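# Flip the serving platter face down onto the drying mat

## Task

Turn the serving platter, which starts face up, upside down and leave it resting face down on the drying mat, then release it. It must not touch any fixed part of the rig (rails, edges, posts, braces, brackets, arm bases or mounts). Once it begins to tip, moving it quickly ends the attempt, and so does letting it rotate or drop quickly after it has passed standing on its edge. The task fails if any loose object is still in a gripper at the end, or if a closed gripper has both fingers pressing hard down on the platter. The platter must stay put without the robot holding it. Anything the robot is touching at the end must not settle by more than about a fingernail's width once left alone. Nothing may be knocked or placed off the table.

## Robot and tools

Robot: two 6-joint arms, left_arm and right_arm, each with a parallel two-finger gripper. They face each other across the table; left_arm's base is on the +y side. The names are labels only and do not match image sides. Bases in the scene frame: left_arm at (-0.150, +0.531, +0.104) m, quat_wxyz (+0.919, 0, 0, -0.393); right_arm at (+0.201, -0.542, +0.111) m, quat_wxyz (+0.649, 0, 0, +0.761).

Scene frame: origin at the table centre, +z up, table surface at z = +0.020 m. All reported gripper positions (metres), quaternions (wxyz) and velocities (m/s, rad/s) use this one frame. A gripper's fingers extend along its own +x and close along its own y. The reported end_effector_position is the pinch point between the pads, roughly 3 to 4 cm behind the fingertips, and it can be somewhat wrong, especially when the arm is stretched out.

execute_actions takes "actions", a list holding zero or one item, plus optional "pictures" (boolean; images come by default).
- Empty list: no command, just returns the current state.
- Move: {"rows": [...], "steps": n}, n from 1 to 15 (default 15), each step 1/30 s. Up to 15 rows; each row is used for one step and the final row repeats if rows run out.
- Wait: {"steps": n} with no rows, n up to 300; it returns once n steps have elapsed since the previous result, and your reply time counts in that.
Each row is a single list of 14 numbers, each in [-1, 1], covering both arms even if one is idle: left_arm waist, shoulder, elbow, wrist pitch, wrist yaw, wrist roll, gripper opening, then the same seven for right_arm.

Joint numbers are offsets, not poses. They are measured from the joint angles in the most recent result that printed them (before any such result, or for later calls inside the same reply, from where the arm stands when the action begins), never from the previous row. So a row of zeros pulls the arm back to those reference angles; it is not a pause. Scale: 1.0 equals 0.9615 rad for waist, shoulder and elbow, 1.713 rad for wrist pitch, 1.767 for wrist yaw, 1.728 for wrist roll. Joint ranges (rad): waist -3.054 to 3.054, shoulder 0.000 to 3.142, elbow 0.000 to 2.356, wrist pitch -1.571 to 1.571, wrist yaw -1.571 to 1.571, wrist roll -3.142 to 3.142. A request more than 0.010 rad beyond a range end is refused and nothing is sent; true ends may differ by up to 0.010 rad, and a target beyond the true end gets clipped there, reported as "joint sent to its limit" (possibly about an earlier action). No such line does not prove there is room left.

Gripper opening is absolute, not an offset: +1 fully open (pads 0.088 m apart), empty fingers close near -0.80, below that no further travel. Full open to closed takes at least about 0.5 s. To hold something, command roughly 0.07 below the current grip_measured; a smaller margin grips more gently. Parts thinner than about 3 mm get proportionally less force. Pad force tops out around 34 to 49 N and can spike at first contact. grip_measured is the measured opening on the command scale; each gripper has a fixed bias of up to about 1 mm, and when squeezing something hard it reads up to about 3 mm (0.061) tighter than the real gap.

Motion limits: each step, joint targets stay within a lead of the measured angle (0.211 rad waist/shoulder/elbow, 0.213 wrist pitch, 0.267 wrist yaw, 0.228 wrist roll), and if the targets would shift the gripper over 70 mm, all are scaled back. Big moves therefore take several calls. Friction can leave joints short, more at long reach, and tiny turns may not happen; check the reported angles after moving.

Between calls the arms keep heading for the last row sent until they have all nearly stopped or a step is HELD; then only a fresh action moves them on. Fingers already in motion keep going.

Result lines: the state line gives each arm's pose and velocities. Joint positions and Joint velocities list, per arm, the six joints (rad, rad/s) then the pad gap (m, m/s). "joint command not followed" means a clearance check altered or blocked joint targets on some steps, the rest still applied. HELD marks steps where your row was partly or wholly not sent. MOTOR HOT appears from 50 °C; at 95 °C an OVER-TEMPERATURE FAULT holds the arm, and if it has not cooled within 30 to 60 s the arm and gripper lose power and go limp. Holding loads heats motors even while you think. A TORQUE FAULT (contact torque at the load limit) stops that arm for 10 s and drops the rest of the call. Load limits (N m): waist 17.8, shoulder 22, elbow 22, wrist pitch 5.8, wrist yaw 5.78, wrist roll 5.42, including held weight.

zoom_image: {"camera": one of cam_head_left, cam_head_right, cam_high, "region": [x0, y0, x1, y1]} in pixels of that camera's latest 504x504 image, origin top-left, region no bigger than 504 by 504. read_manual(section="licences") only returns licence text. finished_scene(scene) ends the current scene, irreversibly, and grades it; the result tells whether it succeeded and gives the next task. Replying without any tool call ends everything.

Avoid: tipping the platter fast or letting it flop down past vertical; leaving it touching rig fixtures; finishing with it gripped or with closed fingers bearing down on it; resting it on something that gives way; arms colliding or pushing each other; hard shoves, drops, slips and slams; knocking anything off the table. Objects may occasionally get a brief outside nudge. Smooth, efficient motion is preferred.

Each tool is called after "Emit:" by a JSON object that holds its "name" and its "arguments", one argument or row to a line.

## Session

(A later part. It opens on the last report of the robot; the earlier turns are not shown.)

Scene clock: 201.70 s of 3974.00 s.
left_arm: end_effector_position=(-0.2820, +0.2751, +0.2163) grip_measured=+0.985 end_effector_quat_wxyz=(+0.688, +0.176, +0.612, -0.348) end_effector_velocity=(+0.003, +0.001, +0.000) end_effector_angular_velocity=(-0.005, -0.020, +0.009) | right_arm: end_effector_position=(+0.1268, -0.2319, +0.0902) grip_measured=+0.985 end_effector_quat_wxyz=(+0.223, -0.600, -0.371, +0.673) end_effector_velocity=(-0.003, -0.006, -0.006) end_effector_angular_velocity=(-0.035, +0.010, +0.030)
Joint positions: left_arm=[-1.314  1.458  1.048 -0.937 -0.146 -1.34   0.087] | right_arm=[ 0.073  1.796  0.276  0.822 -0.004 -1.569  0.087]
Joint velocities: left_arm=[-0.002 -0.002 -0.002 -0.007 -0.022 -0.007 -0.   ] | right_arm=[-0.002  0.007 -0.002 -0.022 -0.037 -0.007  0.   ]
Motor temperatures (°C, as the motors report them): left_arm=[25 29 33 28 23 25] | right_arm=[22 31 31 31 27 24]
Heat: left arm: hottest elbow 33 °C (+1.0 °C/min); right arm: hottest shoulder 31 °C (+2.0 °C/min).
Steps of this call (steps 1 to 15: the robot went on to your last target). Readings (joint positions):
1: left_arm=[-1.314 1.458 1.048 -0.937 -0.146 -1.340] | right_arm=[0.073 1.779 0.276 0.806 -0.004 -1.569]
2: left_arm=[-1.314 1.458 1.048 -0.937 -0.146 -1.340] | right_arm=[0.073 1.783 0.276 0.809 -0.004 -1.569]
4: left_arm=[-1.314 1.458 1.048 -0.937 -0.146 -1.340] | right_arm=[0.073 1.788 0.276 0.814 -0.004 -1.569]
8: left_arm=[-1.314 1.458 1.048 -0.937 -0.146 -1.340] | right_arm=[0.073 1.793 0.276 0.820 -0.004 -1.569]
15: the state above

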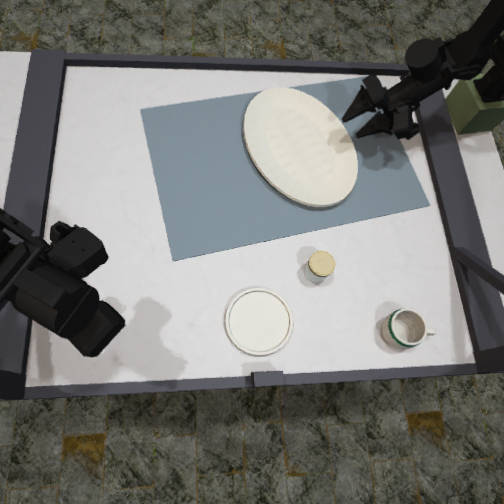

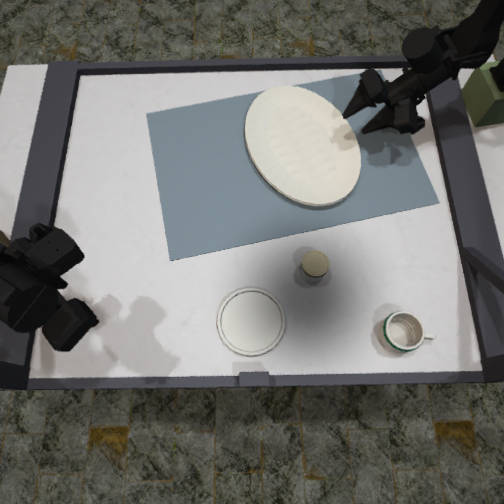

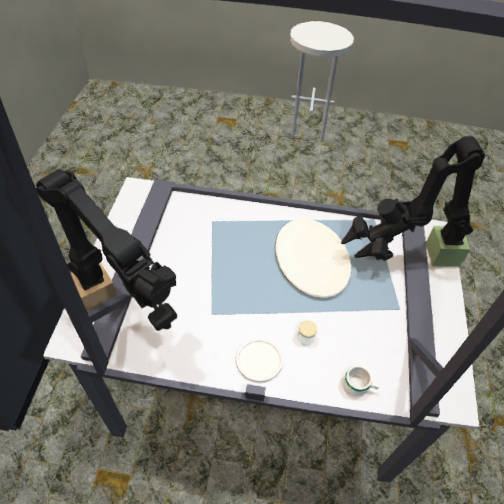

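Emit:
{"name": "execute_actions", "arguments": {
  "actions": [
    {"rows": [[0,0,0,0,0,0,1, 0,0.014,0.021,-0.003,0,0,1],[0,0,0,0,0,0,1, 0,0.021,0.034,-0.006,0,0,1],[0,0,0,0,0,0,1, 0,0.029,0.047,-0.009,0,0,1],[0,0,0,0,0,0,1, 0,0.036,0.06,-0.012,0,0,1],[0,0,0,0,0,0,1, 0,0.044,0.072,-0.015,0,0,1],[0,0,0,0,0,0,1, 0,0.051,0.085,-0.018,0,0,1],[0,0,0,0,0,0,1, 0,0.059,0.098,-0.021,0,0,1],[0,0,0,0,0,0,1, 0,0.066,0.111,-0.024,0,0,1],[0,0,0,0,0,0,1, 0,0.074,0.124,-0.027,0,0,1],[0,0,0,0,0,0,1, 0,0.081,0.137,-0.03,0,0,1],[0,0,0,0,0,0,1, 0,0.089,0.15,-0.033,0,0,1],[0,0,0,0,0,0,1, 0,0.096,0.162,-0.036,0,0,1],[0,0,0,0,0,0,1, 0,0.104,0.175,-0.039,0,0,1],[0,0,0,0,0,0,1, 0,0.111,0.188,-0.042,0,0,1],[0,0,0,0,0,0,1, 0,0.118,0.2,-0.0455,0,0,1]], "steps": 15}
  ],
  "pictures": false
}}

Emit:
{"name": "execute_actions", "arguments": {
  "actions": [
    {"steps": 20}
  ]
}}

Emit:
{"name": "zoom_image", "arguments": {
  "camera": "cam_head_left",
  "region": [230, 70, 430, 220]
}}

Scene clock: 214.27 s of 3974.00 s.
left_arm: end_effector_position=(-0.2820, +0.2751, +0.2163) grip_measured=+0.985 end_effector_quat_wxyz=(+0.688, +0.176, +0.612, -0.348) end_effector_velocity=(+0.004, +0.009, -0.003) end_effector_angular_velocity=(+0.032, -0.026, +0.001) | right_arm: end_effector_position=(+0.1192, -0.1999, +0.0878) grip_measured=+0.985 end_effector_quat_wxyz=(+0.221, -0.602, -0.369, +0.673) end_effector_velocity=(-0.012, +0.054, -0.034) end_effector_angular_velocity=(-0.118, -0.061, +0.021)
Joint positions: left_arm=[-1.314  1.458  1.048 -0.937 -0.146 -1.34   0.087] | right_arm=[ 0.073  1.877  0.412  0.761 -0.004 -1.569  0.087]
Joint velocities: left_arm=[-0.007 -0.002 -0.007 -0.037 -0.007 -0.007 -0.   ] | right_arm=[ 0.002  0.227  0.295 -0.198  0.007 -0.037 -0.   ]
Motor temperatures (°C, as the motors report them): left_arm=[25 29 33 28 23 25] | right_arm=[22 30 30 31 27 24]
Heat: left arm: hottest elbow 33 °C (+1.0 °C/min); right arm: hottest wrist pitch 31 °C (+2.0 °C/min).
Steps of this call (steps 1 to 15: the robot went on to your last target; steps 16 to 90: nothing new was sent; then 9.07 s passed at rest; steps 91 to 105: all 15 steps of this action). Readings (joint positions):
91: left_arm=[-1.314 1.458 1.048 -0.937 -0.146 -1.340] | right_arm=[0.073 1.797 0.277 0.823 -0.004 -1.569]
92: left_arm=[-1.314 1.458 1.048 -0.937 -0.146 -1.340] | right_arm=[0.073 1.798 0.279 0.822 -0.004 -1.569]
94: left_arm=[-1.314 1.458 1.048 -0.937 -0.146 -1.340] | right_arm=[0.073 1.806 0.292 0.816 -0.004 -1.569]
98: left_arm=[-1.314 1.458 1.048 -0.937 -0.146 -1.340] | right_arm=[0.073 1.828 0.333 0.800 -0.004 -1.569]
105: the state above

Scene clock: 214.93 s of 3974.00 s.
left_arm: end_effector_position=(-0.2820, +0.2751, +0.2163) grip_measured=+0.985 end_effector_quat_wxyz=(+0.688, +0.176, +0.612, -0.348) end_effector_velocity=(+0.001, +0.002, -0.002) end_effector_angular_velocity=(+0.007, -0.011, +0.006) | right_arm: end_effector_position=(+0.1176, -0.1929, +0.0837) grip_measured=+0.985 end_effector_quat_wxyz=(+0.216, -0.604, -0.365, +0.675) end_effector_velocity=(+0.001, -0.004, -0.004) end_effector_angular_velocity=(-0.011, -0.026, +0.027)
Joint positions: left_arm=[-1.314  1.458  1.048 -0.937 -0.146 -1.34   0.087] | right_arm=[ 0.073  1.906  0.449  0.739 -0.004 -1.569  0.087]
Joint velocities: left_arm=[-0.002  0.002 -0.002 -0.007 -0.007 -0.007 -0.   ] | right_arm=[-0.002  0.002 -0.007 -0.007 -0.007 -0.037 -0.   ]
Motor temperatures (°C, as the motors report them): left_arm=[25 29 33 28 23 25] | right_arm=[22 30 30 31 27 24]
Heat: left arm: hottest elbow 33 °C (+1.0 °C/min); right arm: hottest wrist pitch 31 °C (+2.0 °C/min).
Steps of this call (steps 1 to 20: the robot went on to your last target). Readings (joint positions):
1: left_arm=[-1.314 1.458 1.048 -0.937 -0.146 -1.340] | right_arm=[0.073 1.884 0.420 0.755 -0.004 -1.569]
2: left_arm=[-1.314 1.458 1.048 -0.937 -0.146 -1.340] | right_arm=[0.073 1.889 0.428 0.752 -0.004 -1.569]
4: left_arm=[-1.314 1.458 1.048 -0.937 -0.146 -1.340] | right_arm=[0.073 1.897 0.437 0.746 -0.004 -1.569]
8: left_arm=[-1.314 1.458 1.048 -0.937 -0.146 -1.340] | right_arm=[0.073 1.903 0.445 0.742 -0.004 -1.569]
20: the state above

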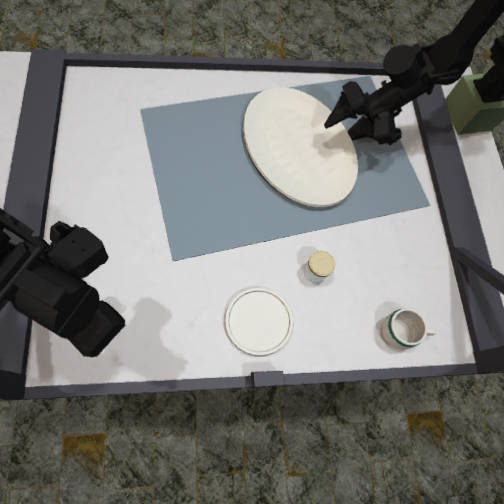

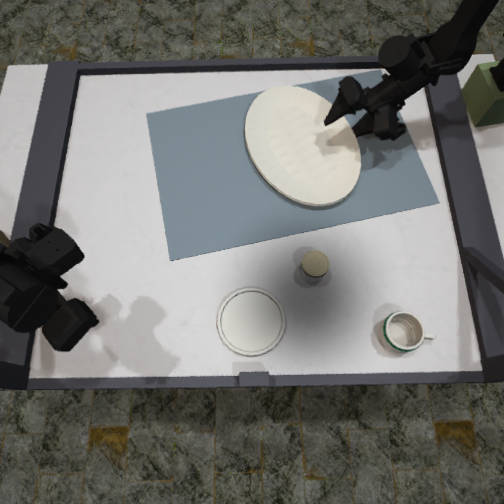

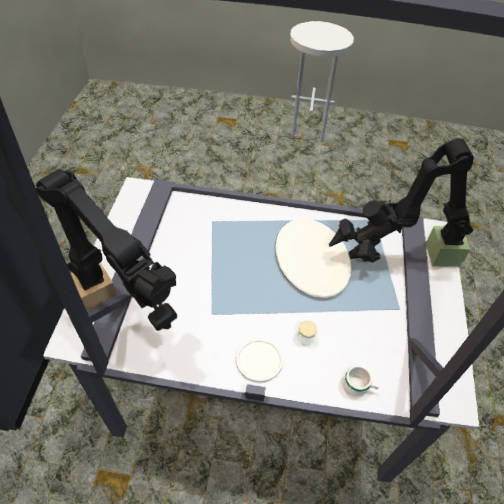

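Region (230, 70, 430, 220) of cam_head_left's 504x504 image, scaled by 2.520, with more detail than that image has; it fills the top 378 rows of this view, and the rest is white.

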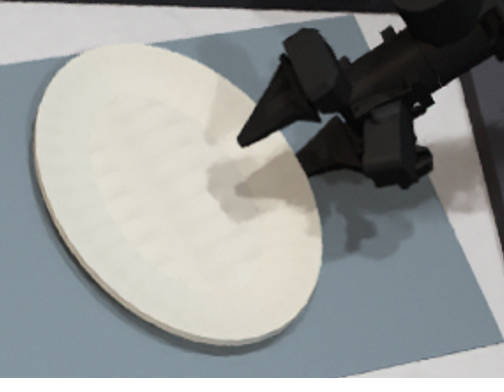

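Emit:
{"name": "execute_actions", "arguments": {
  "actions": [
    {"rows": [[0,0,0,0,0,0,1, 0,-0.002,0.015,0.008,0,0,1],[0,0,0,0,0,0,1, 0,-0.004,0.014,0.013,0,0,1],[0,0,0,0,0,0,1, 0,-0.006,0.012,0.018,0,0,1],[0,0,0,0,0,0,1, 0,-0.008,0.01,0.023,0,0,1],[0,0,0,0,0,0,1, 0,-0.01,0.008,0.028,0,0,1],[0,0,0,0,0,0,1, 0,-0.012,0.006,0.033,0,0,1],[0,0,0,0,0,0,1, 0,-0.014,0.004,0.038,0,0,1],[0,0,0,0,0,0,1, 0,-0.016,0.002,0.043,0,0,1],[0,0,0,0,0,0,1, 0,-0.018,0,0.048,0,0,1],[0,0,0,0,0,0,1, 0,-0.02,-0.002,0.053,0,0,1],[0,0,0,0,0,0,1, 0,-0.022,-0.004,0.058,0,0,1],[0,0,0,0,0,0,1, 0,-0.024,-0.006,0.063,0,0,1],[0,0,0,0,0,0,1, 0,-0.026,-0.008,0.068,0,0,1],[0,0,0,0,0,0,1, 0,-0.028,-0.01,0.072,0,0,1],[0,0,0,0,0,0,1, 0,-0.03,-0.01,0.076,0,0,1]], "steps": 15}
  ],
  "pictures": false
}}

Emit:
{"name": "execute_actions", "arguments": {
  "actions": [
    {"steps": 15}
  ]
}}

Emit:
{"name": "zoom_image", "arguments": {
  "camera": "cam_head_left",
  "region": [230, 70, 430, 220]
}}

Scene clock: 230.87 s of 3974.00 s.
left_arm: end_effector_position=(-0.2820, +0.2751, +0.2163) grip_measured=+0.985 end_effector_quat_wxyz=(+0.688, +0.176, +0.612, -0.348) end_effector_velocity=(-0.000, -0.001, +0.000) end_effector_angular_velocity=(-0.010, -0.000, +0.006) | right_arm: end_effector_position=(+0.1163, -0.1874, +0.0936) grip_measured=+0.985 end_effector_quat_wxyz=(+0.238, -0.592, -0.385, +0.667) end_effector_velocity=(-0.003, +0.014, +0.030) end_effector_angular_velocity=(+0.179, +0.041, +0.008)
Joint positions: left_arm=[-1.314  1.458  1.048 -0.937 -0.146 -1.34   0.087] | right_arm=[ 0.073  1.906  0.434  0.82  -0.004 -1.569  0.087]
Joint velocities: left_arm=[-0.002 -0.002 -0.002  0.007 -0.007 -0.007 -0.   ] | right_arm=[-0.002 -0.012 -0.042  0.212 -0.007 -0.007  0.   ]
Motor temperatures (°C, as the motors report them): left_arm=[25 30 33 28 23 25] | right_arm=[22 30 30 32 27 24]
Heat: left arm: hottest elbow 33 °C (+0.0 °C/min); right arm: hottest wrist pitch 32 °C (+2.0 °C/min).
Steps of this call (steps 1 to 15: the robot went on to your last target; steps 16 to 90: nothing new was sent; then 12.43 s passed at rest; steps 91 to 105: all 15 steps of this action). Readings (joint positions):
91: left_arm=[-1.314 1.458 1.048 -0.937 -0.146 -1.340] | right_arm=[0.073 1.906 0.449 0.739 -0.004 -1.569]
92: left_arm=[-1.314 1.458 1.048 -0.937 -0.146 -1.340] | right_arm=[0.073 1.906 0.449 0.739 -0.004 -1.569]
94: left_arm=[-1.314 1.458 1.048 -0.937 -0.146 -1.340] | right_arm=[0.073 1.906 0.449 0.744 -0.004 -1.569]
98: left_arm=[-1.314 1.458 1.048 -0.937 -0.146 -1.340] | right_arm=[0.073 1.906 0.445 0.762 -0.004 -1.569]
105: the state above

Scene clock: 231.37 s of 3974.00 s.
left_arm: end_effector_position=(-0.2820, +0.2751, +0.2163) grip_measured=+0.985 end_effector_quat_wxyz=(+0.688, +0.176, +0.612, -0.348) end_effector_velocity=(-0.000, -0.001, +0.000) end_effector_angular_velocity=(-0.010, -0.004, -0.008) | right_arm: end_effector_position=(+0.1157, -0.1848, +0.0993) grip_measured=+0.985 end_effector_quat_wxyz=(+0.248, -0.586, -0.393, +0.664) end_effector_velocity=(-0.001, -0.002, -0.001) end_effector_angular_velocity=(-0.002, -0.002, +0.013)
Joint positions: left_arm=[-1.314  1.458  1.048 -0.937 -0.146 -1.34   0.087] | right_arm=[ 0.073  1.9    0.43   0.848 -0.004 -1.569  0.087]
Joint velocities: left_arm=[-0.002 -0.002 -0.002  0.007 -0.007  0.007 -0.   ] | right_arm=[ 0.002  0.002 -0.007  0.007 -0.007 -0.007 -0.   ]
Motor temperatures (°C, as the motors report them): left_arm=[25 30 33 28 23 25] | right_arm=[22 30 30 32 27 24]
Heat: left arm: hottest elbow 33 °C (+0.0 °C/min); right arm: hottest wrist pitch 32 °C (+2.0 °C/min).
Steps of this call (steps 1 to 15: the robot went on to your last target). Readings (joint positions):
1: left_arm=[-1.314 1.458 1.048 -0.937 -0.146 -1.340] | right_arm=[0.073 1.905 0.433 0.826 -0.004 -1.569]
2: left_arm=[-1.314 1.458 1.048 -0.937 -0.146 -1.340] | right_arm=[0.073 1.904 0.432 0.831 -0.004 -1.569]
4: left_arm=[-1.314 1.458 1.048 -0.937 -0.146 -1.340] | right_arm=[0.073 1.903 0.431 0.839 -0.004 -1.569]
8: left_arm=[-1.314 1.458 1.048 -0.937 -0.146 -1.340] | right_arm=[0.073 1.901 0.430 0.845 -0.004 -1.569]
15: the state above

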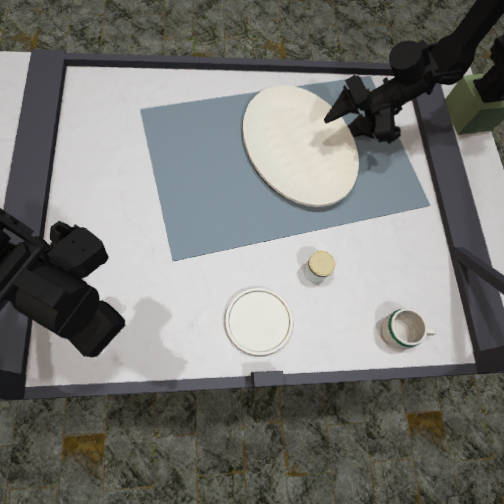

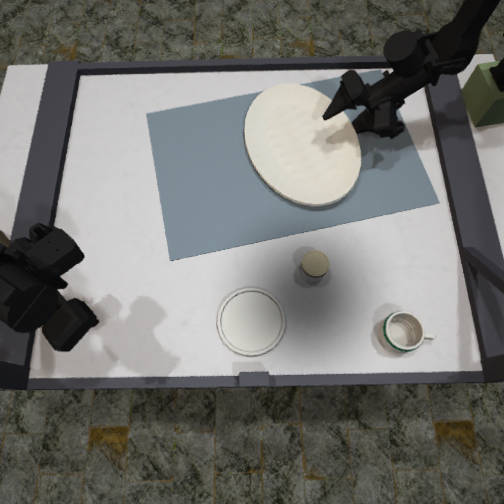

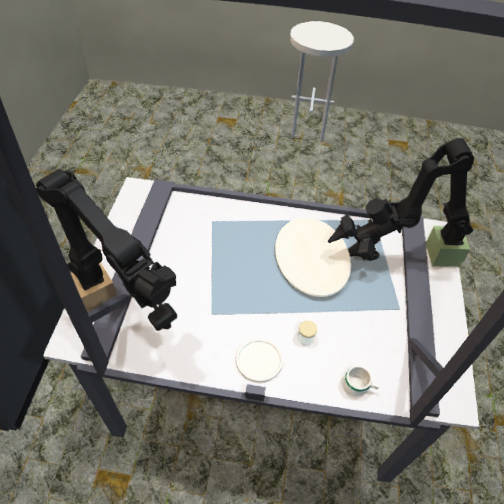

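Region (230, 70, 430, 220) of cam_head_left's 504x504 image, scaled by 2.520, with more detail than that image has; it fills the top 378 rows of this view, and the rest is white.

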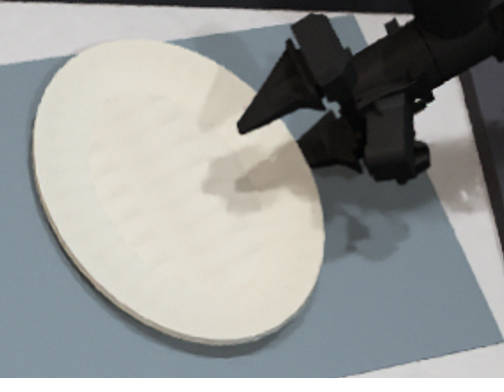

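Emit:
{"name": "execute_actions", "arguments": {
  "actions": [
    {"rows": [[0,0,0,0,0,0,1, 0,-0.024,0.01,0.013,0,0,0.93],[0,0,0,0,0,0,1, 0,-0.024,0.01,0.013,0,0,0.9],[0,0,0,0,0,0,1, 0,-0.024,0.01,0.013,0,0,0.87],[0,0,0,0,0,0,1, 0,-0.024,0.01,0.013,0,0,0.84],[0,0,0,0,0,0,1, 0,-0.024,0.01,0.013,0,0,0.81],[0,0,0,0,0,0,1, 0,-0.024,0.01,0.013,0,0,0.78],[0,0,0,0,0,0,1, 0,-0.024,0.01,0.013,0,0,0.75],[0,0,0,0,0,0,1, 0,-0.024,0.01,0.013,0,0,0.72],[0,0,0,0,0,0,1, 0,-0.024,0.01,0.013,0,0,0.69],[0,0,0,0,0,0,1, 0,-0.024,0.01,0.013,0,0,0.66],[0,0,0,0,0,0,1, 0,-0.024,0.01,0.013,0,0,0.63],[0,0,0,0,0,0,1, 0,-0.024,0.01,0.013,0,0,0.6],[0,0,0,0,0,0,1, 0,-0.024,0.01,0.013,0,0,0.57],[0,0,0,0,0,0,1, 0,-0.024,0.01,0.013,0,0,0.54],[0,0,0,0,0,0,1, 0,-0.024,0.01,0.013,0,0,0.51]], "steps": 15}
  ],
  "pictures": false
}}

Emit:
{"name": "execute_actions", "arguments": {
  "actions": [
    {"rows": [[0,0,0,0,0,0,1, 0,-0.02,0.01,0.013,0,0,0.48],[0,0,0,0,0,0,1, 0,-0.02,0.01,0.013,0,0,0.45],[0,0,0,0,0,0,1, 0,-0.02,0.01,0.013,0,0,0.42],[0,0,0,0,0,0,1, 0,-0.02,0.01,0.013,0,0,0.39],[0,0,0,0,0,0,1, 0,-0.02,0.01,0.013,0,0,0.36],[0,0,0,0,0,0,1, 0,-0.02,0.01,0.013,0,0,0.33],[0,0,0,0,0,0,1, 0,-0.02,0.01,0.013,0,0,0.3],[0,0,0,0,0,0,1, 0,-0.02,0.01,0.013,0,0,0.27],[0,0,0,0,0,0,1, 0,-0.02,0.01,0.013,0,0,0.24],[0,0,0,0,0,0,1, 0,-0.02,0.01,0.013,0,0,0.21],[0,0,0,0,0,0,1, 0,-0.02,0.01,0.013,0,0,0.18],[0,0,0,0,0,0,1, 0,-0.02,0.01,0.013,0,0,0.15],[0,0,0,0,0,0,1, 0,-0.02,0.01,0.013,0,0,0.12],[0,0,0,0,0,0,1, 0,-0.02,0.01,0.013,0,0,0.09],[0,0,0,0,0,0,1, 0,-0.02,0.01,0.013,0,0,0.06]], "steps": 15}
  ]
}}

Emit:
{"name": "zoom_image", "arguments": {
  "camera": "cam_head_left",
  "region": [230, 70, 430, 220]
}}

Scene clock: 251.83 s of 3974.00 s.
left_arm: end_effector_position=(-0.2820, +0.2751, +0.2163) grip_measured=+0.985 end_effector_quat_wxyz=(+0.688, +0.176, +0.612, -0.348) end_effector_velocity=(-0.000, +0.003, -0.001) end_effector_angular_velocity=(+0.010, +0.004, +0.003) | right_arm: end_effector_position=(+0.1156, -0.1846, +0.0998) grip_measured=+0.625 end_effector_quat_wxyz=(+0.249, -0.586, -0.394, +0.663) end_effector_velocity=(+0.000, -0.002, -0.001) end_effector_angular_velocity=(-0.010, +0.008, -0.001)
Joint positions: left_arm=[-1.314  1.458  1.048 -0.937 -0.146 -1.34   0.087] | right_arm=[ 0.073  1.9    0.429  0.851 -0.004 -1.569  0.07 ]
Joint velocities: left_arm=[-0.002 -0.002 -0.002 -0.007  0.007 -0.007 -0.   ] | right_arm=[-0.002 -0.002 -0.002 -0.007 -0.007  0.007 -0.043]
Motor temperatures (°C, as the motors report them): left_arm=[25 30 33 28 23 25] | right_arm=[22 34 29 37 27 24]
Heat: left arm: hottest elbow 33 °C (+0.0 °C/min); right arm: hottest wrist pitch 37 °C (+4.0 °C/min).
Steps of this call (steps 1 to 15: the robot went on to your last target; steps 16 to 90: nothing new was sent; then 16.97 s passed at rest; steps 91 to 105: all 15 steps of this action). Readings (joint positions):
91: left_arm=[-1.314 1.458 1.048 -0.937 -0.146 -1.340] | right_arm=[0.073 1.900 0.429 0.849 -0.004 -1.569]
92: left_arm=[-1.314 1.458 1.048 -0.937 -0.146 -1.340] | right_arm=[0.073 1.900 0.429 0.849 -0.004 -1.569]
94: left_arm=[-1.314 1.458 1.048 -0.937 -0.146 -1.340] | right_arm=[0.073 1.900 0.429 0.850 -0.004 -1.569]
98: left_arm=[-1.314 1.458 1.048 -0.937 -0.146 -1.340] | right_arm=[0.073 1.900 0.429 0.850 -0.004 -1.569]
105: the state above

Scene clock: 252.33 s of 3974.00 s.
left_arm: end_effector_position=(-0.2820, +0.2751, +0.2163) grip_measured=+0.985 end_effector_quat_wxyz=(+0.688, +0.176, +0.612, -0.348) end_effector_velocity=(+0.003, +0.002, -0.001) end_effector_angular_velocity=(-0.001, -0.023, +0.005) | right_arm: end_effector_position=(+0.1157, -0.1858, +0.0994) grip_measured=+0.177 end_effector_quat_wxyz=(+0.249, -0.585, -0.394, +0.663) end_effector_velocity=(+0.002, +0.001, +0.000) end_effector_angular_velocity=(+0.000, -0.010, -0.004)
Joint positions: left_arm=[-1.314  1.458  1.048 -0.937 -0.146 -1.34   0.087] | right_arm=[ 0.073  1.9    0.424  0.857 -0.004 -1.569  0.048]
Joint velocities: left_arm=[-0.007 -0.002 -0.007 -0.007 -0.022 -0.007 -0.   ] | right_arm=[-0.002 -0.002  0.002 -0.007  0.007 -0.007 -0.044]
Motor temperatures (°C, as the motors report them): left_arm=[25 30 33 28 23 25] | right_arm=[22 34 29 37 27 24]
Heat: left arm: hottest elbow 33 °C (+0.0 °C/min); right arm: hottest wrist pitch 37 °C (+4.0 °C/min).
Steps of this call (steps 1 to 15: all 15 steps of this action). Readings (joint positions):
1: left_arm=[-1.314 1.458 1.048 -0.937 -0.146 -1.340] | right_arm=[0.073 1.900 0.429 0.851 -0.004 -1.569]
2: left_arm=[-1.314 1.458 1.048 -0.937 -0.146 -1.340] | right_arm=[0.073 1.900 0.428 0.851 -0.004 -1.569]
4: left_arm=[-1.314 1.458 1.048 -0.937 -0.146 -1.340] | right_arm=[0.073 1.900 0.427 0.851 -0.004 -1.569]
8: left_arm=[-1.314 1.458 1.048 -0.937 -0.146 -1.340] | right_arm=[0.073 1.900 0.424 0.851 -0.004 -1.569]
15: the state above

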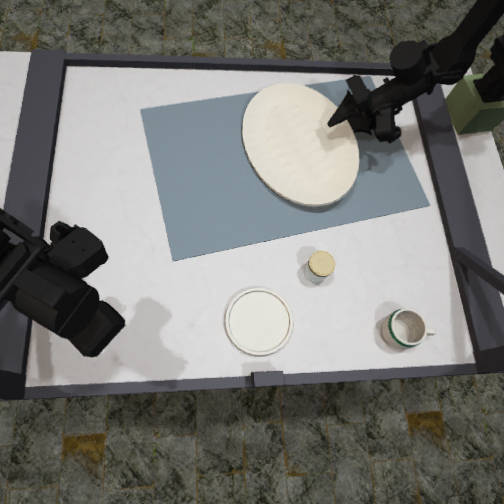

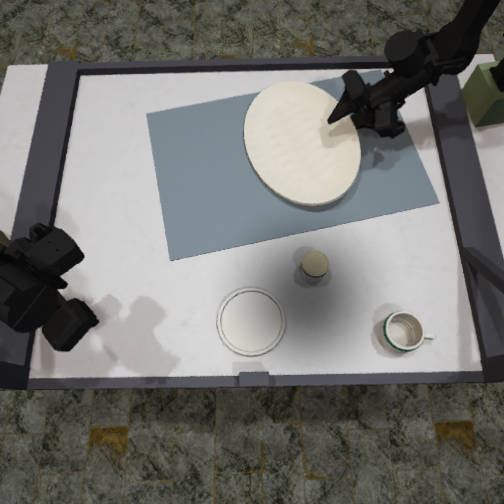

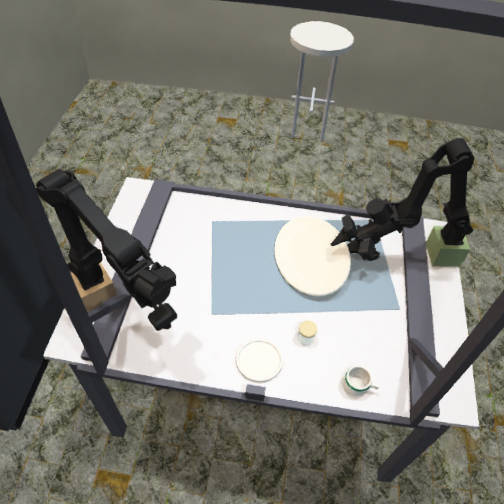

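Region (230, 70, 430, 220) of cam_head_left's 504x504 image, scaled by 2.520, with more detail than that image has; it fills the top 378 rows of this view, and the rest is white.

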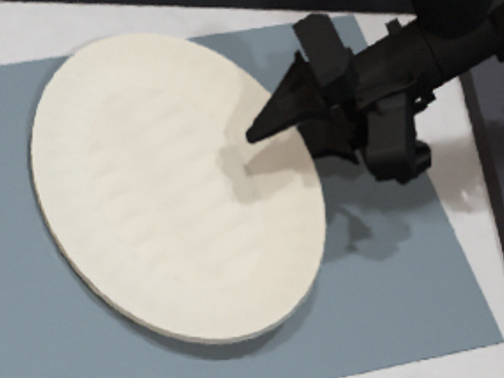

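Working. Continue closing.

Emit:
{"name": "execute_actions", "arguments": {
  "actions": [
    {"rows": [[0,0,0,0,0,0,1, 0,-0.02,0.015,0.01,0,0,0.03],[0,0,0,0,0,0,1, 0,-0.02,0.015,0.01,0,0,0.0],[0,0,0,0,0,0,1, 0,-0.02,0.015,0.01,0,0,-0.03],[0,0,0,0,0,0,1, 0,-0.02,0.015,0.01,0,0,-0.06],[0,0,0,0,0,0,1, 0,-0.02,0.015,0.01,0,0,-0.09],[0,0,0,0,0,0,1, 0,-0.02,0.015,0.01,0,0,-0.12],[0,0,0,0,0,0,1, 0,-0.02,0.015,0.01,0,0,-0.15],[0,0,0,0,0,0,1, 0,-0.02,0.015,0.01,0,0,-0.18],[0,0,0,0,0,0,1, 0,-0.02,0.015,0.01,0,0,-0.21],[0,0,0,0,0,0,1, 0,-0.02,0.015,0.01,0,0,-0.24],[0,0,0,0,0,0,1, 0,-0.02,0.015,0.01,0,0,-0.27],[0,0,0,0,0,0,1, 0,-0.02,0.015,0.01,0,0,-0.3],[0,0,0,0,0,0,1, 0,-0.02,0.015,0.01,0,0,-0.33],[0,0,0,0,0,0,1, 0,-0.02,0.015,0.01,0,0,-0.36],[0,0,0,0,0,0,1, 0,-0.02,0.015,0.01,0,0,-0.39]], "steps": 15}
  ],
  "pictures": false
}}

Emit:
{"name": "execute_actions", "arguments": {
  "actions": [
    {"rows": [[0,0,0,0,0,0,1, 0,-0.02,0.012,0.01,0,0,-0.41],[0,0,0,0,0,0,1, 0,-0.02,0.012,0.01,0,0,-0.43],[0,0,0,0,0,0,1, 0,-0.02,0.012,0.01,0,0,-0.45],[0,0,0,0,0,0,1, 0,-0.02,0.012,0.01,0,0,-0.47],[0,0,0,0,0,0,1, 0,-0.02,0.012,0.01,0,0,-0.49],[0,0,0,0,0,0,1, 0,-0.02,0.012,0.01,0,0,-0.51],[0,0,0,0,0,0,1, 0,-0.02,0.012,0.01,0,0,-0.53],[0,0,0,0,0,0,1, 0,-0.02,0.012,0.01,0,0,-0.55],[0,0,0,0,0,0,1, 0,-0.02,0.012,0.01,0,0,-0.57],[0,0,0,0,0,0,1, 0,-0.02,0.012,0.01,0,0,-0.59],[0,0,0,0,0,0,1, 0,-0.02,0.012,0.01,0,0,-0.6]], "steps": 15}
  ],
  "pictures": false
}}

Emit:
{"name": "execute_actions", "arguments": {
  "actions": [
    {"steps": 10}
  ]
}}

Emit:
{"name": "zoom_image", "arguments": {
  "camera": "cam_head_left",
  "region": [230, 70, 430, 220]
}}

Scene clock: 262.53 s of 3974.00 s.
left_arm: end_effector_position=(-0.2820, +0.2751, +0.2163) grip_measured=+0.985 end_effector_quat_wxyz=(+0.688, +0.176, +0.612, -0.348) end_effector_velocity=(+0.005, +0.007, -0.000) end_effector_angular_velocity=(+0.023, -0.021, +0.006) | right_arm: end_effector_position=(+0.1157, -0.1857, +0.0996) grip_measured=-0.276 end_effector_quat_wxyz=(+0.249, -0.585, -0.394, +0.663) end_effector_velocity=(+0.000, -0.002, -0.001) end_effector_angular_velocity=(-0.007, -0.003, +0.008)
Joint positions: left_arm=[-1.314  1.458  1.048 -0.937 -0.146 -1.34   0.087] | right_arm=[ 0.073  1.9    0.424  0.857 -0.004 -1.569  0.025]
Joint velocities: left_arm=[-0.002 -0.007 -0.002 -0.037 -0.007 -0.007  0.   ] | right_arm=[-0.002 -0.002 -0.002 -0.007 -0.007 -0.007 -0.042]
Motor temperatures (°C, as the motors report them): left_arm=[25 30 34 28 23 25] | right_arm=[22 34 29 38 27 24]
Heat: left arm: hottest elbow 34 °C (+1.0 °C/min); right arm: hottest wrist pitch 38 °C (+7.1 °C/min).
Steps of this call (steps 1 to 15: the robot went on to your last target; steps 16 to 90: nothing new was sent; then 6.70 s passed at rest; steps 91 to 105: all 15 steps of this action). Readings (joint positions):
91: left_arm=[-1.314 1.458 1.048 -0.937 -0.146 -1.340] | right_arm=[0.073 1.900 0.424 0.857 -0.004 -1.569]
92: left_arm=[-1.314 1.458 1.048 -0.937 -0.146 -1.340] | right_arm=[0.073 1.900 0.424 0.857 -0.004 -1.569]
94: left_arm=[-1.314 1.458 1.048 -0.937 -0.146 -1.340] | right_arm=[0.073 1.900 0.424 0.857 -0.004 -1.569]
98: left_arm=[-1.314 1.458 1.048 -0.937 -0.146 -1.340] | right_arm=[0.073 1.900 0.424 0.857 -0.004 -1.569]
105: the state above

Scene clock: 263.03 s of 3974.00 s.
left_arm: end_effector_position=(-0.2820, +0.2751, +0.2163) grip_measured=+0.985 end_effector_quat_wxyz=(+0.688, +0.176, +0.612, -0.348) end_effector_velocity=(+0.003, +0.001, -0.001) end_effector_angular_velocity=(-0.001, -0.023, +0.009) | right_arm: end_effector_position=(+0.1161, -0.1872, +0.0981) grip_measured=-0.571 end_effector_quat_wxyz=(+0.246, -0.587, -0.392, +0.664) end_effector_velocity=(+0.003, -0.003, -0.002) end_effector_angular_velocity=(-0.007, -0.024, +0.005)
Joint positions: left_arm=[-1.314  1.458  1.048 -0.937 -0.146 -1.34   0.087] | right_arm=[ 0.073  1.9    0.422  0.852 -0.004 -1.569  0.011]
Joint velocities: left_arm=[-0.002  0.002 -0.002 -0.007 -0.022 -0.007 -0.   ] | right_arm=[-0.002 -0.002 -0.007 -0.007  0.007 -0.022 -0.01 ]
Motor temperatures (°C, as the motors report them): left_arm=[25 30 34 28 23 25] | right_arm=[22 35 29 38 27 24]
Heat: left arm: hottest elbow 34 °C (+1.0 °C/min); right arm: hottest wrist pitch 38 °C (+7.0 °C/min).
Steps of this call (steps 1 to 15: all 15 steps of this action). Readings (joint positions):
1: left_arm=[-1.314 1.458 1.048 -0.937 -0.146 -1.340] | right_arm=[0.073 1.900 0.424 0.857 -0.004 -1.569]
2: left_arm=[-1.314 1.458 1.048 -0.937 -0.146 -1.340] | right_arm=[0.073 1.900 0.424 0.857 -0.004 -1.569]
4: left_arm=[-1.314 1.458 1.048 -0.937 -0.146 -1.340] | right_arm=[0.073 1.900 0.424 0.856 -0.004 -1.569]
8: left_arm=[-1.314 1.458 1.048 -0.937 -0.146 -1.340] | right_arm=[0.073 1.900 0.424 0.855 -0.004 -1.569]
15: the state above

Scene clock: 263.37 s of 3974.00 s.
left_arm: end_effector_position=(-0.2820, +0.2751, +0.2163) grip_measured=+0.985 end_effector_quat_wxyz=(+0.688, +0.176, +0.612, -0.348) end_effector_velocity=(+0.003, +0.004, -0.001) end_effector_angular_velocity=(+0.015, -0.012, +0.020) | right_arm: end_effector_position=(+0.1161, -0.1874, +0.0979) grip_measured=-0.594 end_effector_quat_wxyz=(+0.246, -0.587, -0.392, +0.664) end_effector_velocity=(+0.000, -0.002, -0.001) end_effector_angular_velocity=(-0.007, -0.003, +0.008)
Joint positions: left_arm=[-1.314  1.458  1.048 -0.937 -0.146 -1.34   0.087] | right_arm=[ 0.073  1.9    0.421  0.851 -0.004 -1.569  0.01 ]
Joint velocities: left_arm=[-0.002 -0.002 -0.002 -0.022 -0.007 -0.022 -0.   ] | right_arm=[-0.002 -0.002 -0.002 -0.007 -0.007 -0.007 -0.001]
Motor temperatures (°C, as the motors report them): left_arm=[25 30 34 28 23 25] | right_arm=[22 35 29 39 27 24]
Heat: left arm: hottest elbow 34 °C (+1.0 °C/min); right arm: hottest wrist pitch 39 °C (+8.1 °C/min).
Steps of this call (steps 1 to 10: the robot went on to your last target). Readings (joint positions):
1: left_arm=[-1.314 1.458 1.048 -0.937 -0.146 -1.340] | right_arm=[0.073 1.900 0.422 0.851 -0.004 -1.569]
2: left_arm=[-1.314 1.458 1.048 -0.937 -0.146 -1.340] | right_arm=[0.073 1.900 0.422 0.851 -0.004 -1.569]
4: left_arm=[-1.314 1.458 1.048 -0.937 -0.146 -1.340] | right_arm=[0.073 1.900 0.421 0.851 -0.004 -1.569]
8: left_arm=[-1.314 1.458 1.048 -0.937 -0.146 -1.340] | right_arm=[0.073 1.900 0.421 0.851 -0.004 -1.569]
10: the state above

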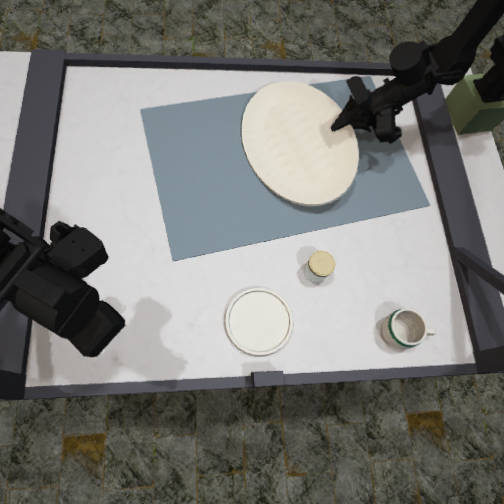

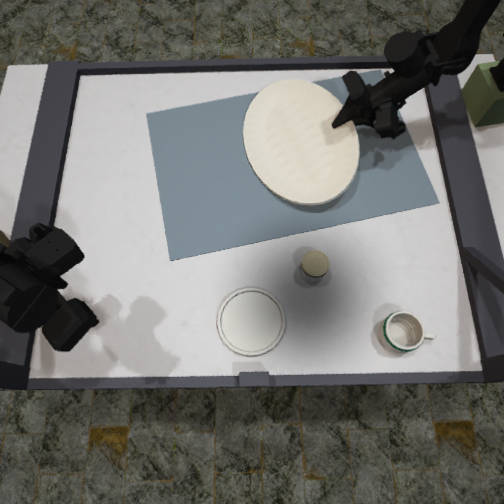

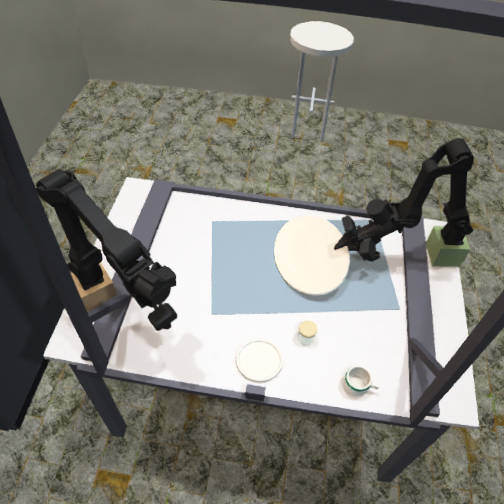

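Region (230, 70, 430, 220) of cam_head_left's 504x504 image, scaled by 2.520, with more detail than that image has; it fills the top 378 rows of this view, and the rest is white.

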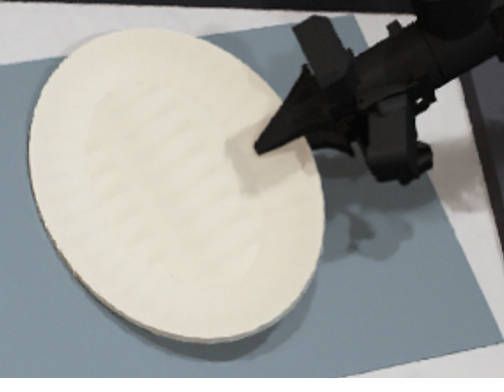

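Good depth. Close further to grip.

Emit:
{"name": "execute_actions", "arguments": {
  "actions": [
    {"rows": [[0,0,0,0,0,0,1, 0,-0.02,0.014,0.011,0,0,-0.62],[0,0,0,0,0,0,1, 0,-0.02,0.014,0.011,0,0,-0.64],[0,0,0,0,0,0,1, 0,-0.02,0.014,0.011,0,0,-0.66],[0,0,0,0,0,0,1, 0,-0.02,0.014,0.011,0,0,-0.68],[0,0,0,0,0,0,1, 0,-0.02,0.014,0.011,0,0,-0.7],[0,0,0,0,0,0,1, 0,-0.02,0.014,0.011,0,0,-0.72],[0,0,0,0,0,0,1, 0,-0.02,0.014,0.011,0,0,-0.74],[0,0,0,0,0,0,1, 0,-0.02,0.014,0.011,0,0,-0.76],[0,0,0,0,0,0,1, 0,-0.02,0.014,0.011,0,0,-0.78],[0,0,0,0,0,0,1, 0,-0.02,0.014,0.011,0,0,-0.8]], "steps": 15}
  ],
  "pictures": false
}}

Emit:
{"name": "execute_actions", "arguments": {
  "actions": [
    {"steps": 10}
  ],
  "pictures": false
}}

Scene clock: 269.70 s of 3974.00 s.
left_arm: end_effector_position=(-0.2820, +0.2751, +0.2163) grip_measured=+0.985 end_effector_quat_wxyz=(+0.688, +0.176, +0.612, -0.348) end_effector_velocity=(-0.000, -0.001, +0.000) end_effector_angular_velocity=(-0.010, -0.004, -0.008) | right_arm: end_effector_position=(+0.1158, -0.1868, +0.0991) grip_measured=-0.677 end_effector_quat_wxyz=(+0.247, -0.586, -0.395, +0.663) end_effector_velocity=(+0.002, -0.003, -0.005) end_effector_angular_velocity=(-0.026, -0.008, +0.003)
Joint positions: left_arm=[-1.314  1.458  1.048 -0.937 -0.146 -1.34   0.087] | right_arm=[ 0.074  1.899  0.42   0.857 -0.004 -1.571  0.006]
Joint velocities: left_arm=[-0.002 -0.002 -0.002  0.007 -0.007  0.007  0.   ] | right_arm=[-0.007  0.002 -0.002 -0.022 -0.007 -0.007 -0.   ]
Motor temperatures (°C, as the motors report them): left_arm=[25 30 34 28 23 25] | right_arm=[22 35 29 40 27 24]
Heat: left arm: hottest elbow 34 °C (+1.0 °C/min); right arm: hottest wrist pitch 40 °C (+9.0 °C/min).
Steps of this call (steps 1 to 15: the robot went on to your last target; steps 16 to 90: nothing new was sent; then 2.83 s passed at rest; steps 91 to 105: all 15 steps of this action). Readings (joint positions):
91: left_arm=[-1.314 1.458 1.048 -0.937 -0.146 -1.340] | right_arm=[0.073 1.900 0.421 0.851 -0.004 -1.569]
92: left_arm=[-1.314 1.458 1.048 -0.937 -0.146 -1.340] | right_arm=[0.073 1.900 0.421 0.850 -0.004 -1.569]
94: left_arm=[-1.314 1.458 1.048 -0.937 -0.146 -1.340] | right_arm=[0.073 1.900 0.421 0.849 -0.004 -1.569]
98: left_arm=[-1.314 1.458 1.048 -0.937 -0.146 -1.340] | right_arm=[0.074 1.900 0.420 0.856 -0.004 -1.571]
105: the state above

Scene clock: 270.03 s of 3974.00 s.
left_arm: end_effector_position=(-0.2820, +0.2751, +0.2163) grip_measured=+0.985 end_effector_quat_wxyz=(+0.688, +0.176, +0.612, -0.348) end_effector_velocity=(-0.001, +0.001, -0.001) end_effector_angular_velocity=(+0.002, +0.009, +0.003) | right_arm: end_effector_position=(+0.1158, -0.1868, +0.0991) grip_measured=-0.677 end_effector_quat_wxyz=(+0.247, -0.586, -0.395, +0.663) end_effector_velocity=(-0.000, +0.000, +0.002) end_effector_angular_velocity=(+0.010, -0.012, +0.016)
Joint positions: left_arm=[-1.314  1.458  1.048 -0.937 -0.146 -1.34   0.087] | right_arm=[ 0.074  1.899  0.42   0.857 -0.004 -1.571  0.006]
Joint velocities: left_arm=[-0.002 -0.002 -0.007  0.007  0.007 -0.007 -0.   ] | right_arm=[-0.002 -0.002 -0.002  0.007 -0.007 -0.022  0.   ]
Motor temperatures (°C, as the motors report them): left_arm=[25 30 34 28 23 25] | right_arm=[22 35 29 40 27 24]
Heat: left arm: hottest elbow 34 °C (+1.0 °C/min); right arm: hottest wrist pitch 40 °C (+9.1 °C/min).
Steps of this call (steps 1 to 10: the robot went on to your last target). Readings (joint positions):
1: left_arm=[-1.314 1.458 1.048 -0.937 -0.146 -1.340] | right_arm=[0.074 1.899 0.420 0.857 -0.004 -1.571]
2: left_arm=[-1.314 1.458 1.048 -0.937 -0.146 -1.340] | right_arm=[0.074 1.899 0.420 0.857 -0.004 -1.571]
4: left_arm=[-1.314 1.458 1.048 -0.937 -0.146 -1.340] | right_arm=[0.074 1.899 0.420 0.857 -0.004 -1.571]
8: left_arm=[-1.314 1.458 1.048 -0.937 -0.146 -1.340] | right_arm=[0.074 1.899 0.420 0.857 -0.004 -1.571]
10: the state above

Emit:
{"name": "execute_actions", "arguments": {
  "actions": [
    {"rows": [[0,0,0,0,0,0,1,0,-0.03,0.021,-0.002,0,0,-0.8],[0,0,0,0,0,0,1,0,-0.039,0.027,-0.014,0,0,-0.8],[0,0,0,0,0,0,1,0,-0.048,0.034,-0.027,0,0,-0.8],[0,0,0,0,0,0,1,0,-0.058,0.041,-0.039,0,0,-0.8],[0,0,0,0,0,0,1,0,-0.067,0.048,-0.052,0,0,-0.8],[0,0,0,0,0,0,1,0,-0.076,0.054,-0.064,0,0,-0.8],[0,0,0,0,0,0,1,0,-0.086,0.061,-0.077,0,0,-0.8],[0,0,0,0,0,0,1,0,-0.095,0.068,-0.089,0,0,-0.8],[0,0,0,0,0,0,1,0,-0.105,0.075,-0.102,0,0,-0.8],[0,0,0,0,0,0,1,0,-0.114,0.081,-0.114,0,0,-0.8],[0,0,0,0,0,0,1,0,-0.123,0.088,-0.127,0,0,-0.8],[0,0,0,0,0,0,1,0,-0.133,0.095,-0.139,0,0,-0.8],[0,0,0,0,0,0,1,0,-0.142,0.102,-0.152,0,0,-0.8],[0,0,0,0,0,0,1,0,-0.152,0.108,-0.164,0,0,-0.8],[0,0,0,0,0,0,1,0,-0.161,0.115,-0.177,0,0,-0.8]], "steps": 15}
  ],
  "pictures": false
}}

Emit:
{"name": "execute_actions", "arguments": {
  "actions": [
    {"steps": 15}
  ],
  "pictures": false
}}

Scene clock: 295.20 s of 3974.00 s.
left_arm: end_effector_position=(-0.2820, +0.2751, +0.2163) grip_measured=+0.985 end_effector_quat_wxyz=(+0.688, +0.176, +0.612, -0.348) end_effector_velocity=(-0.001, -0.002, +0.002) end_effector_angular_velocity=(-0.014, +0.002, +0.006) | right_arm: end_effector_position=(+0.1148, -0.1822, +0.1129) grip_measured=-0.677 end_effector_quat_wxyz=(+0.226, -0.598, -0.377, +0.670) end_effector_velocity=(-0.002, +0.015, +0.045) end_effector_angular_velocity=(-0.154, -0.038, +0.003)
Joint positions: left_arm=[-1.314  1.458  1.048 -0.937 -0.146 -1.34   0.087] | right_arm=[ 0.074  1.797  0.487  0.627 -0.004 -1.572  0.006]
Joint velocities: left_arm=[-0.002 -0.002  0.002  0.007 -0.007 -0.007 -0.   ] | right_arm=[-0.007 -0.256  0.208 -0.623 -0.007 -0.007  0.   ]
Motor temperatures (°C, as the motors report them): left_arm=[25 30 34 28 23 25] | right_arm=[22 36 29 40 27 24]
Heat: left arm: hottest elbow 34 °C (+1.0 °C/min); right arm: hottest wrist pitch 40 °C (+7.0 °C/min).
Steps of this call (steps 1 to 15: the robot went on to your last target; steps 16 to 90: nothing new was sent; then 21.67 s passed at rest; steps 91 to 105: all 15 steps of this action). Readings (joint positions):
91: left_arm=[-1.314 1.458 1.048 -0.937 -0.146 -1.340] | right_arm=[0.074 1.899 0.420 0.857 -0.004 -1.571]
92: left_arm=[-1.314 1.458 1.048 -0.937 -0.146 -1.340] | right_arm=[0.074 1.897 0.420 0.853 -0.004 -1.571]
94: left_arm=[-1.314 1.458 1.048 -0.937 -0.146 -1.340] | right_arm=[0.074 1.887 0.425 0.833 -0.004 -1.572]
98: left_arm=[-1.314 1.458 1.048 -0.937 -0.146 -1.340] | right_arm=[0.074 1.857 0.444 0.767 -0.004 -1.572]
105: the state above

Scene clock: 295.70 s of 3974.00 s.
left_arm: end_effector_position=(-0.2820, +0.2751, +0.2163) grip_measured=+0.985 end_effector_quat_wxyz=(+0.688, +0.176, +0.612, -0.348) end_effector_velocity=(+0.001, +0.005, +0.000) end_effector_angular_velocity=(+0.018, -0.001, +0.003) | right_arm: end_effector_position=(+0.1142, -0.1801, +0.1189) grip_measured=-0.680 end_effector_quat_wxyz=(+0.220, -0.601, -0.371, +0.672) end_effector_velocity=(-0.002, -0.002, +0.001) end_effector_angular_velocity=(-0.012, +0.018, +0.010)
Joint positions: left_arm=[-1.314  1.458  1.048 -0.937 -0.146 -1.34   0.087] | right_arm=[ 0.074  1.767  0.514  0.553 -0.004 -1.572  0.006]
Joint velocities: left_arm=[-0.002 -0.007 -0.002 -0.022  0.007 -0.007 -0.   ] | right_arm=[-0.002 -0.012  0.002 -0.022 -0.022  0.007 -0.   ]
Motor temperatures (°C, as the motors report them): left_arm=[25 30 34 28 23 25] | right_arm=[22 36 29 40 27 24]
Heat: left arm: hottest elbow 34 °C (+1.0 °C/min); right arm: hottest wrist pitch 40 °C (+7.1 °C/min).
Steps of this call (steps 1 to 15: the robot went on to your last target). Readings (joint positions):
1: left_arm=[-1.314 1.458 1.048 -0.937 -0.146 -1.340] | right_arm=[0.074 1.790 0.493 0.609 -0.004 -1.572]
2: left_arm=[-1.314 1.458 1.048 -0.937 -0.146 -1.340] | right_arm=[0.074 1.783 0.498 0.596 -0.004 -1.572]
4: left_arm=[-1.314 1.458 1.048 -0.937 -0.146 -1.340] | right_arm=[0.074 1.775 0.505 0.578 -0.004 -1.572]
8: left_arm=[-1.314 1.458 1.048 -0.937 -0.146 -1.340] | right_arm=[0.074 1.770 0.511 0.561 -0.004 -1.572]
15: the state above

Emit:
{"name": "execute_actions", "arguments": {
  "actions": [
    {"rows": [[0,0,0,0,0,0,1,0,-0.028,0.027,-0.011,0,0,-0.8],[0,0,0,0,0,0,1,0,-0.033,0.037,-0.022,0,0,-0.8],[0,0,0,0,0,0,1,0,-0.037,0.046,-0.033,0,0,-0.8],[0,0,0,0,0,0,1,0,-0.041,0.055,-0.044,0,0,-0.8],[0,0,0,0,0,0,1,0,-0.045,0.064,-0.055,0,0,-0.8],[0,0,0,0,0,0,1,0,-0.05,0.074,-0.066,0,0,-0.8],[0,0,0,0,0,0,1,0,-0.054,0.083,-0.077,0,0,-0.8],[0,0,0,0,0,0,1,0,-0.058,0.092,-0.087,0,0,-0.8],[0,0,0,0,0,0,1,0,-0.062,0.101,-0.098,0,0,-0.8],[0,0,0,0,0,0,1,0,-0.067,0.111,-0.109,0,0,-0.8],[0,0,0,0,0,0,1,0,-0.071,0.12,-0.12,0,0,-0.8],[0,0,0,0,0,0,1,0,-0.075,0.129,-0.131,0,0,-0.8],[0,0,0,0,0,0,1,0,-0.079,0.138,-0.142,0,0,-0.8],[0,0,0,0,0,0,1,0,-0.084,0.148,-0.153,0,0,-0.8],[0,0,0,0,0,0,1,0,-0.088,0.157,-0.164,0,0,-0.8]], "steps": 15}
  ],
  "pictures": false
}}

Emit:
{"name": "execute_actions", "arguments": {
  "actions": [
    {"steps": 15}
  ]
}}

Scene clock: 304.33 s of 3974.00 s.
left_arm: end_effector_position=(-0.2820, +0.2751, +0.2163) grip_measured=+0.985 end_effector_quat_wxyz=(+0.688, +0.176, +0.612, -0.348) end_effector_velocity=(+0.001, +0.002, +0.001) end_effector_angular_velocity=(-0.002, -0.005, +0.006) | right_arm: end_effector_position=(+0.1128, -0.1738, +0.1320) grip_measured=-0.680 end_effector_quat_wxyz=(+0.197, -0.614, -0.351, +0.679) end_effector_velocity=(-0.005, +0.019, +0.041) end_effector_angular_velocity=(-0.154, -0.037, +0.008)
Joint positions: left_arm=[-1.314  1.458  1.048 -0.937 -0.146 -1.34   0.087] | right_arm=[ 0.074  1.715  0.609  0.337 -0.004 -1.574  0.006]
Joint velocities: left_arm=[-0.002 -0.007 -0.002 -0.007 -0.007 -0.007 -0.   ] | right_arm=[-0.002 -0.11   0.266 -0.535 -0.007 -0.007 -0.   ]
Motor temperatures (°C, as the motors report them): left_arm=[25 30 34 28 23 25] | right_arm=[22 36 30 39 27 24]
Heat: left arm: hottest elbow 34 °C (+1.0 °C/min); right arm: hottest wrist pitch 39 °C (+4.0 °C/min).
Steps of this call (steps 1 to 15: the robot went on to your last target; steps 16 to 90: nothing new was sent; then 5.13 s passed at rest; steps 91 to 105: all 15 steps of this action). Readings (joint positions):
91: left_arm=[-1.314 1.458 1.048 -0.937 -0.146 -1.340] | right_arm=[0.074 1.766 0.515 0.548 -0.004 -1.573]
92: left_arm=[-1.314 1.458 1.048 -0.937 -0.146 -1.340] | right_arm=[0.074 1.765 0.519 0.541 -0.004 -1.573]
94: left_arm=[-1.314 1.458 1.048 -0.937 -0.146 -1.340] | right_arm=[0.074 1.759 0.527 0.519 -0.004 -1.573]
98: left_arm=[-1.314 1.458 1.048 -0.937 -0.146 -1.340] | right_arm=[0.074 1.743 0.552 0.459 -0.004 -1.573]
105: the state above

Scene clock: 304.83 s of 3974.00 s.
left_arm: end_effector_position=(-0.2820, +0.2751, +0.2163) grip_measured=+0.985 end_effector_quat_wxyz=(+0.688, +0.176, +0.612, -0.348) end_effector_velocity=(-0.000, +0.003, -0.001) end_effector_angular_velocity=(+0.010, +0.004, +0.003) | right_arm: end_effector_position=(+0.1122, -0.1715, +0.1370) grip_measured=-0.680 end_effector_quat_wxyz=(+0.190, -0.617, -0.345, +0.681) end_effector_velocity=(-0.000, +0.002, +0.002) end_effector_angular_velocity=(+0.005, -0.010, +0.002)
Joint positions: left_arm=[-1.314  1.458  1.048 -0.937 -0.146 -1.34   0.087] | right_arm=[ 0.074  1.703  0.643  0.271 -0.004 -1.574  0.006]
Joint velocities: left_arm=[-0.002 -0.002 -0.002 -0.007  0.007 -0.007 -0.   ] | right_arm=[ 0.002 -0.002  0.007 -0.007  0.007 -0.007  0.   ]
Motor temperatures (°C, as the motors report them): left_arm=[25 30 34 28 23 25] | right_arm=[22 37 30 39 27 24]
Heat: left arm: hottest elbow 34 °C (+1.0 °C/min); right arm: hottest wrist pitch 39 °C (+3.0 °C/min).
Steps of this call (steps 1 to 15: the robot went on to your last target). Readings (joint positions):
1: left_arm=[-1.314 1.458 1.048 -0.937 -0.146 -1.340] | right_arm=[0.074 1.712 0.617 0.321 -0.004 -1.574]
2: left_arm=[-1.314 1.458 1.048 -0.937 -0.146 -1.340] | right_arm=[0.074 1.709 0.623 0.309 -0.004 -1.574]
4: left_arm=[-1.314 1.458 1.048 -0.937 -0.146 -1.340] | right_arm=[0.074 1.706 0.632 0.293 -0.004 -1.574]
8: left_arm=[-1.314 1.458 1.048 -0.937 -0.146 -1.340] | right_arm=[0.074 1.704 0.639 0.278 -0.004 -1.574]
15: the state above

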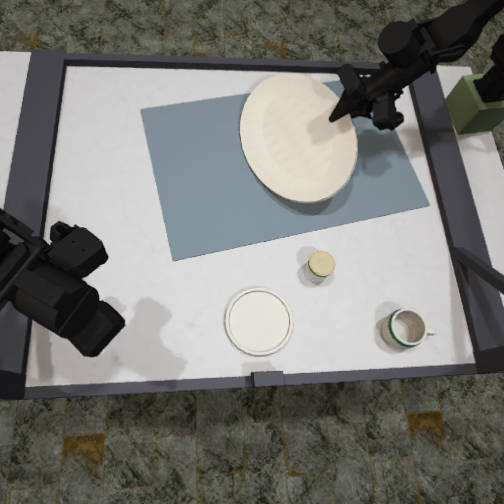

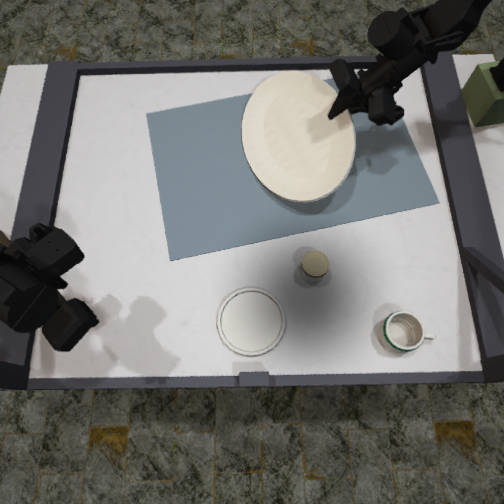

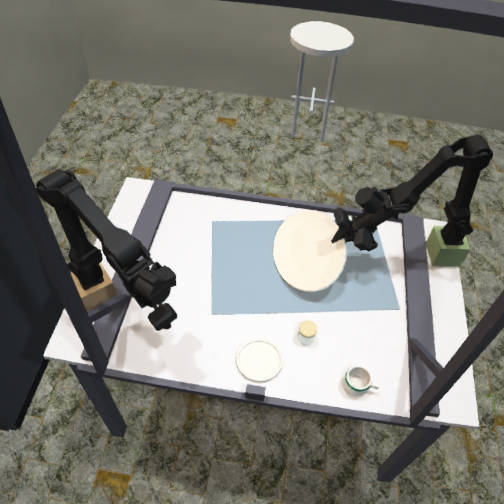

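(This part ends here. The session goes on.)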